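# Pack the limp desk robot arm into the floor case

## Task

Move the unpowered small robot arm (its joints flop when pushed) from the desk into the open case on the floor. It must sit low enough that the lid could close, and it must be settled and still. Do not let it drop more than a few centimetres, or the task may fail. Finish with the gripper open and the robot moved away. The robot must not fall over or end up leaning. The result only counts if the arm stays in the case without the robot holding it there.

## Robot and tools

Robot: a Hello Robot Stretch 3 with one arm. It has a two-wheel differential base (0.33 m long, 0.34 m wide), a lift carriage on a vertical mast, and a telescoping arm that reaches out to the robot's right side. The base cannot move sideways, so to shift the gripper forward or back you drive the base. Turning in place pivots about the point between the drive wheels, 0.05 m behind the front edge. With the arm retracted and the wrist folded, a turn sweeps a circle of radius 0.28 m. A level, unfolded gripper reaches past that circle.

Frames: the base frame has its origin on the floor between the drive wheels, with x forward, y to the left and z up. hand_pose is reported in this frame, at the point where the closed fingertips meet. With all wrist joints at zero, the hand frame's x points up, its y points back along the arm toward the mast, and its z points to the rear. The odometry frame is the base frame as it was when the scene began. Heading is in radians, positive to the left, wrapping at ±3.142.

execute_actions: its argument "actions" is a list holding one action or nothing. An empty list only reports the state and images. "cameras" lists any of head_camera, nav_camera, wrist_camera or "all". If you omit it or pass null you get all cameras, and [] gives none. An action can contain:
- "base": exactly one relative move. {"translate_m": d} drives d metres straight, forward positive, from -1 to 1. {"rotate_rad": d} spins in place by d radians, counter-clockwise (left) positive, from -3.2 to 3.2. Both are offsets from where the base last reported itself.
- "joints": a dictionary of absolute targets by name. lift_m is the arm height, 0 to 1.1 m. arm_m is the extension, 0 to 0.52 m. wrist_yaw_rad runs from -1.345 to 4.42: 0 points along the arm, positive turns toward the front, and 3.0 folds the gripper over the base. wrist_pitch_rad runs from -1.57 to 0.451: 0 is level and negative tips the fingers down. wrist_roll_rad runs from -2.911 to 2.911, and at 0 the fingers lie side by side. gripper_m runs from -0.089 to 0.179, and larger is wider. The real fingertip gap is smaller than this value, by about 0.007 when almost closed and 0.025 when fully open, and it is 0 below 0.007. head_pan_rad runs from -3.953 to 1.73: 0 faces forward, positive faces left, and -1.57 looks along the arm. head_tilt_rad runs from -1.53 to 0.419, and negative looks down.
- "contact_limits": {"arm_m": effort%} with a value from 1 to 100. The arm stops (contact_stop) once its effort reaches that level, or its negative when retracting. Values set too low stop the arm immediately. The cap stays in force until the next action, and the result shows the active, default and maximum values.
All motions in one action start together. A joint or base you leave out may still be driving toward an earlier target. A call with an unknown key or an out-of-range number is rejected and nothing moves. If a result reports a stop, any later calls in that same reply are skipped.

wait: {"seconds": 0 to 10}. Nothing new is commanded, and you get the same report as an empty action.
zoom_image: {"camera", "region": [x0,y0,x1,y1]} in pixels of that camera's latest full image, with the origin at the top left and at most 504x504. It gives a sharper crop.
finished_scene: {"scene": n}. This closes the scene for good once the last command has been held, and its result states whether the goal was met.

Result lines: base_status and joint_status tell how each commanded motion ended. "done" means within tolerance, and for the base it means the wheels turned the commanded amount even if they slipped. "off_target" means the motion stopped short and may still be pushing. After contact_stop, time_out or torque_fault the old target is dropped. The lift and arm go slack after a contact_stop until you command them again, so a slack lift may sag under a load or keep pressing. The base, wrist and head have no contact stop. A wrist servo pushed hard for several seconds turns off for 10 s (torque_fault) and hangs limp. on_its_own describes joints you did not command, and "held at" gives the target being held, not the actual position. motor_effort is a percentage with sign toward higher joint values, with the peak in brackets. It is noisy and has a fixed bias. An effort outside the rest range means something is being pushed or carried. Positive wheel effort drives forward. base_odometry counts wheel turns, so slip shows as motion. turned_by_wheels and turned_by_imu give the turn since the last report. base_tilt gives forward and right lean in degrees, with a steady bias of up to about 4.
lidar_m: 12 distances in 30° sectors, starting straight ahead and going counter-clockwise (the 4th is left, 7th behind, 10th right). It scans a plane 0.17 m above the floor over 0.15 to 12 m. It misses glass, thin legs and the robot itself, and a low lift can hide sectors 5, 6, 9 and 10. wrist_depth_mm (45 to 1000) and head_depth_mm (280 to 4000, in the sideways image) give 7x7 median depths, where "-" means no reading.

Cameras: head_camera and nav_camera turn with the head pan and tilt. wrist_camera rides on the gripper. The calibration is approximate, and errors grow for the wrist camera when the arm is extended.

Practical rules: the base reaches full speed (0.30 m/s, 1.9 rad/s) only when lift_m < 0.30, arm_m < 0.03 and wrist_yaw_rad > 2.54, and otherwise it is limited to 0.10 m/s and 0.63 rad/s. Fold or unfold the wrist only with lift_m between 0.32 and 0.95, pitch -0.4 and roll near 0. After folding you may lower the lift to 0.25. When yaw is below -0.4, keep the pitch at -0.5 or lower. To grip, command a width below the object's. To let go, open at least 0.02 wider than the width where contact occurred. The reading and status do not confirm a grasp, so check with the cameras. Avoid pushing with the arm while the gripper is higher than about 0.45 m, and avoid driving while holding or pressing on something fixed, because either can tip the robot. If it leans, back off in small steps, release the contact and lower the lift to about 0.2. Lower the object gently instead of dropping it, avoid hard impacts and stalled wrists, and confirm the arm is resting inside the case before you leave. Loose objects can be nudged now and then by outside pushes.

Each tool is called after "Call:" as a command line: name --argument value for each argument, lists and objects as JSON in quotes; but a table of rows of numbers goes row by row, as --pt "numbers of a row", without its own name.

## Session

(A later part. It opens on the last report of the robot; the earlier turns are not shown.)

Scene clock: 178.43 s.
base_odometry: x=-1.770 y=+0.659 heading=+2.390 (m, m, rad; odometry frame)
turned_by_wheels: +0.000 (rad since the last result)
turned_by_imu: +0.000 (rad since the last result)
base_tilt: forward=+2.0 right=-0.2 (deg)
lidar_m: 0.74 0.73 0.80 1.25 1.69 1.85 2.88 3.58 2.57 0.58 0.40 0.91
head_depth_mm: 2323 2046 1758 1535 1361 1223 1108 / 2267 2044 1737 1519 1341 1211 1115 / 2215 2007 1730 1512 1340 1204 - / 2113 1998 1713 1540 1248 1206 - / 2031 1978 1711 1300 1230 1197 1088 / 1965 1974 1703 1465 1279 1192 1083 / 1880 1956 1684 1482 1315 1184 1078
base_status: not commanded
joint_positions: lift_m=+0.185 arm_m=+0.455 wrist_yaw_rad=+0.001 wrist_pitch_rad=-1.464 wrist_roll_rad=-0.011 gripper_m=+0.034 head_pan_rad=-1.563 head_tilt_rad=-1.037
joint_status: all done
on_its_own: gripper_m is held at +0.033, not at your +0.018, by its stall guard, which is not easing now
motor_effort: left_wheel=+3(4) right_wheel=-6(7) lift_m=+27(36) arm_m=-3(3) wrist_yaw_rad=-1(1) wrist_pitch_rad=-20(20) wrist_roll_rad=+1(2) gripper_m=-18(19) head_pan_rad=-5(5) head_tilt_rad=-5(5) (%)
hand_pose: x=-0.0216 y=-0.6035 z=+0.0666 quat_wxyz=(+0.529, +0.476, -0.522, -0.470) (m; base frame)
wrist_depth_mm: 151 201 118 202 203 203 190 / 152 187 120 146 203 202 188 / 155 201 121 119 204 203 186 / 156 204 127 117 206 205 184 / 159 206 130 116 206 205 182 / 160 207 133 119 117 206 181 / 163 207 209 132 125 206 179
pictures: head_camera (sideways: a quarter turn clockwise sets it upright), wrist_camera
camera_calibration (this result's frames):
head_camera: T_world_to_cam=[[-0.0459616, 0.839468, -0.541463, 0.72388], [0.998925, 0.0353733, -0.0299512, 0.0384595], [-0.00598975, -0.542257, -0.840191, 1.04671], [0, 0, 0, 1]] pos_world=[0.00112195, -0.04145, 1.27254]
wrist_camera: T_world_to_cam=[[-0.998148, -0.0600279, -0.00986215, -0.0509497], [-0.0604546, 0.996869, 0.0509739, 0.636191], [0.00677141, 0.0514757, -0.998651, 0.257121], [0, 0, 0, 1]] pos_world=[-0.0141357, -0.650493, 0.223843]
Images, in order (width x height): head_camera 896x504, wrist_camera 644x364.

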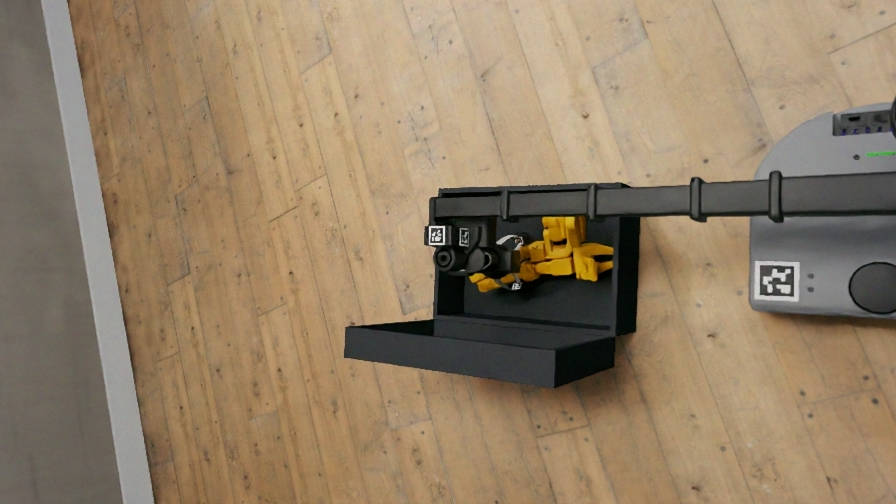

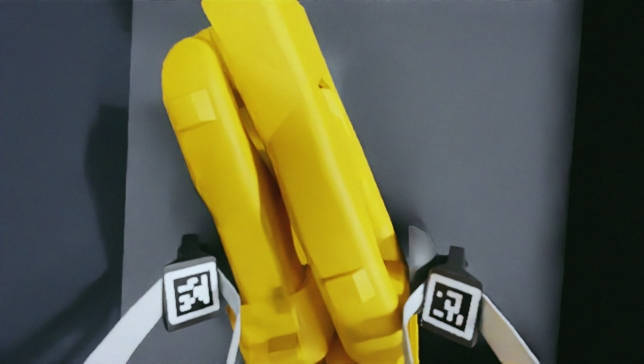

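Tip touches the near wall; extend a little and lower.

Call:
execute_actions --actions '[{"joints":{"arm_m":0.475,"lift_m":0.17}}]' --cameras '[]'

Call:
execute_actions --actions '[{"joints":{"gripper_m":0.125,"lift_m":0.172}}]' --cameras '[]'

Call:
execute_actions --actions '[{"joints":{"lift_m":0.55}}]' --cameras '["wrist_camera"]'

Call:
execute_actions --actions '[{"base":{"translate_m":-0.3},"joints":{"arm_m":0.01,"head_pan_rad":-1.1}}]' --cameras '["head_camera"]'

Scene clock: 183.50 s.
base_odometry: x=-1.770 y=+0.659 heading=+2.390 (m, m, rad; odometry frame)
turned_by_wheels: +0.000 (rad since the last result)
turned_by_imu: +0.000 (rad since the last result)
base_tilt: forward=+2.0 right=+0.0 (deg)
lidar_m: 0.74 0.73 0.80 1.25 1.69 1.85 2.88 3.58 2.58 0.58 0.40 0.91
head_depth_mm: 2357 2044 1766 1537 1357 1217 1106 / 2256 2036 1740 1519 1346 1212 1116 / 2217 2030 1733 1511 1346 1208 - / 2103 2009 1727 1545 1265 1215 - / 2025 1988 1699 1296 1233 1196 1089 / 1965 1981 1690 1473 1278 1189 1079 / 1884 1948 1684 1490 1316 1184 1079
base_status: not commanded
joint_positions: lift_m=+0.170 arm_m=+0.475 wrist_yaw_rad=+0.003 wrist_pitch_rad=-1.521 wrist_roll_rad=-0.017 gripper_m=+0.034 head_pan_rad=-1.563 head_tilt_rad=-1.037
joint_status: all done
on_its_own: gripper_m is held at +0.033, not at your +0.018, by its stall guard, which is not easing now
motor_effort: left_wheel=+1(4) right_wheel=+0(6) lift_m=+25(30) arm_m=+3(4) wrist_yaw_rad=-3(4) wrist_pitch_rad=+11(20) wrist_roll_rad=+5(6) gripper_m=-19(19) head_pan_rad=-5(5) head_tilt_rad=-5(5) (%)
hand_pose: x=-0.0217 y=-0.6083 z=+0.0520 quat_wxyz=(+0.518, +0.492, -0.507, -0.483) (m; base frame)
wrist_depth_mm: 152 181 124 179 182 181 181 / 153 183 124 128 182 183 182 / 156 187 124 121 186 185 185 / 158 188 128 117 189 188 183 / 160 191 132 117 188 190 182 / 161 193 133 121 117 192 181 / 164 196 169 131 117 195 179
pictures: none
No camera images: the call's "cameras" was empty. Leave "cameras" out to get every camera's image.

Scene clock: 184.90 s.
base_odometry: x=-1.770 y=+0.659 heading=+2.390 (m, m, rad; odometry frame)
turned_by_wheels: +0.000 (rad since the last result)
turned_by_imu: +0.000 (rad since the last result)
base_tilt: forward=+2.1 right=-0.1 (deg)
lidar_m: 0.73 0.73 0.80 1.24 1.69 1.85 2.88 3.66 2.56 0.58 0.40 0.91
head_depth_mm: 2331 2049 1753 1529 1358 1213 1106 / 2254 2028 1743 1526 1347 1213 1115 / 2218 2015 1731 1513 1337 1210 - / 2117 1989 1711 1556 1260 1212 - / 2031 1987 1713 1295 1229 1198 1086 / 1954 1983 1696 1463 1274 1195 1082 / 1899 1967 1689 1473 1314 1187 1080
base_status: not commanded
joint_positions: lift_m=+0.172 arm_m=+0.475 wrist_yaw_rad=+0.001 wrist_pitch_rad=-1.502 wrist_roll_rad=-0.013 gripper_m=+0.125 head_pan_rad=-1.563 head_tilt_rad=-1.037
joint_status: all done
motor_effort: left_wheel=+1(2) right_wheel=-2(1) lift_m=+41(45) arm_m=+3(4) wrist_yaw_rad=-1(2) wrist_pitch_rad=+1(12) wrist_roll_rad=+2(5) gripper_m=+1(82) head_pan_rad=-4(5) head_tilt_rad=-5(5) (%)
hand_pose: x=-0.0216 y=-0.6131 z=+0.0532 quat_wxyz=(+0.520, +0.486, -0.513, -0.480) (m; base frame)
wrist_depth_mm: 152 184 127 183 184 183 182 / 153 185 127 139 184 184 184 / 154 188 126 124 188 187 186 / 157 190 129 118 190 189 186 / 158 191 132 118 191 189 183 / 158 - 168 120 179 193 181 / - 197 142 131 132 195 172
pictures: none
No camera images: the call's "cameras" was empty. Leave "cameras" out to get every camera's image.

Scene clock: 189.17 s.
base_odometry: x=-1.770 y=+0.659 heading=+2.390 (m, m, rad; odometry frame)
turned_by_wheels: +0.000 (rad since the last result)
turned_by_imu: +0.000 (rad since the last result)
base_tilt: forward=+2.1 right=+0.1 (deg)
lidar_m: 0.74 0.73 0.80 1.24 1.69 1.85 2.88 3.67 2.56 0.58 0.40 0.91
head_depth_mm: 2322 2061 1751 1533 1353 1217 1108 / 2252 2036 1733 1526 1355 1222 1110 / 2202 2028 - 1431 1281 1225 - / 2115 2008 1733 1454 1270 1208 - / 2044 1985 1707 1292 1230 1195 1084 / 1960 1985 1699 1456 1284 1189 1082 / 1886 1946 1681 1477 1316 1184 1081
base_status: not commanded
joint_positions: lift_m=+0.550 arm_m=+0.475 wrist_yaw_rad=+0.001 wrist_pitch_rad=-1.502 wrist_roll_rad=-0.013 gripper_m=+0.125 head_pan_rad=-1.563 head_tilt_rad=-1.037
joint_status: all done
motor_effort: left_wheel=+2(2) right_wheel=-2(2) lift_m=+41(43) arm_m=+3(3) wrist_yaw_rad=-1(1) wrist_pitch_rad=+1(1) wrist_roll_rad=+3(3) gripper_m=+1(1) head_pan_rad=-4(4) head_tilt_rad=-6(5) (%)
hand_pose: x=-0.0216 y=-0.6133 z=+0.4312 quat_wxyz=(+0.521, +0.486, -0.513, -0.479) (m; base frame)
wrist_depth_mm: 172 287 569 577 589 580 574 / 174 312 447 556 563 588 594 / 176 314 463 562 554 589 588 / 177 322 464 549 578 585 598 / 180 307 467 510 542 598 602 / 182 - 500 530 519 620 598 / 182 364 476 512 502 633 607
pictures: wrist_camera
camera_calibration (this result's frames):
wrist_camera: T_world_to_cam=[[-0.998026, -0.0616601, -0.0118882, -0.0480741], [-0.0624695, 0.99416, 0.0880012, 0.609655], [0.00639259, 0.0885702, -0.996049, 0.643319], [0, 0, 0, 1]] pos_world=[-0.0140069, -0.666037, 0.586555]
Images, in order (width x height): wrist_camera 644x364.

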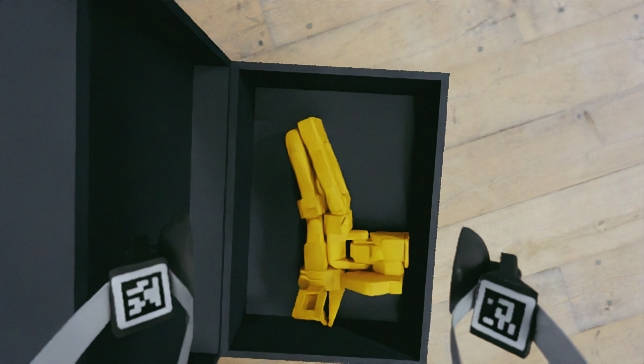

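Scene clock: 193.77 s.
base_odometry: x=-1.551 y=+0.454 heading=+2.390 (m, m, rad; odometry frame)
turned_by_wheels: +0.000 (rad since the last result)
turned_by_imu: +0.001 (rad since the last result)
base_tilt: forward=+2.0 right=-0.1 (deg)
lidar_m: 1.02 1.01 1.11 1.59 1.59 1.73 2.70 3.27 2.69 2.19 0.64 0.56
head_depth_mm: 2012 2056 1743 1524 1352 1226 1097 / 2034 2031 1748 1524 1342 1249 - / 2061 2017 1734 1497 1344 1245 - / 2073 2002 1707 1425 1290 1219 - / 2091 1992 1668 1323 1289 1195 1102 / 2119 1974 1696 1186 1297 1189 1085 / 2130 1962 1680 1475 1314 1185 1080
base_status: done
joint_positions: lift_m=+0.550 arm_m=+0.010 wrist_yaw_rad=+0.001 wrist_pitch_rad=-1.501 wrist_roll_rad=-0.013 gripper_m=+0.125 head_pan_rad=-1.107 head_tilt_rad=-1.037
joint_status: all done
motor_effort: left_wheel=+3(5) right_wheel=-3(7) lift_m=+41(41) arm_m=-2(3) wrist_yaw_rad=-1(1) wrist_pitch_rad=+1(1) wrist_roll_rad=+3(3) gripper_m=+1(1) head_pan_rad=+4(37) head_tilt_rad=-5(4) (%)
hand_pose: x=-0.0216 y=-0.1491 z=+0.4312 quat_wxyz=(+0.521, +0.486, -0.513, -0.479) (m; base frame)
wrist_depth_mm: 568 524 586 574 582 582 579 / 592 587 591 588 588 583 580 / 589 598 588 604 591 588 593 / 600 602 604 591 593 599 582 / 614 599 603 - - 609 599 / 609 - 598 - - 597 607 / 613 624 623 - - - 606
pictures: head_camera (sideways: a quarter turn clockwise sets it upright)
camera_calibration (this result's frames):
head_camera: T_world_to_cam=[[-0.411298, 0.733314, -0.541374, 0.725992], [0.88106, 0.472055, -0.0299483, 0.0391747], [0.233597, -0.4893, -0.840249, 1.04532], [0, 0, 0, 1]] pos_world=[0.0199003, -0.0393977, 1.27253]
Images, in order (width x height): head_camera 896x504.

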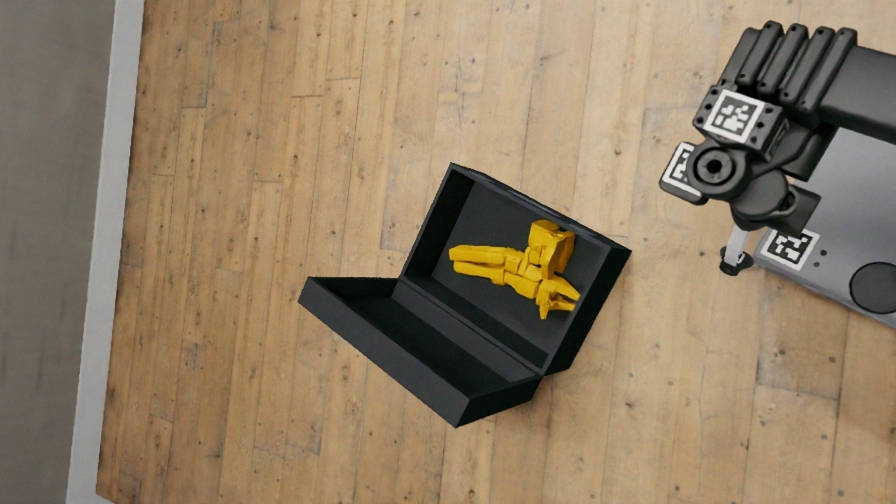

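Call:
finished_scene --scene 2

The scene is finished: the task was done.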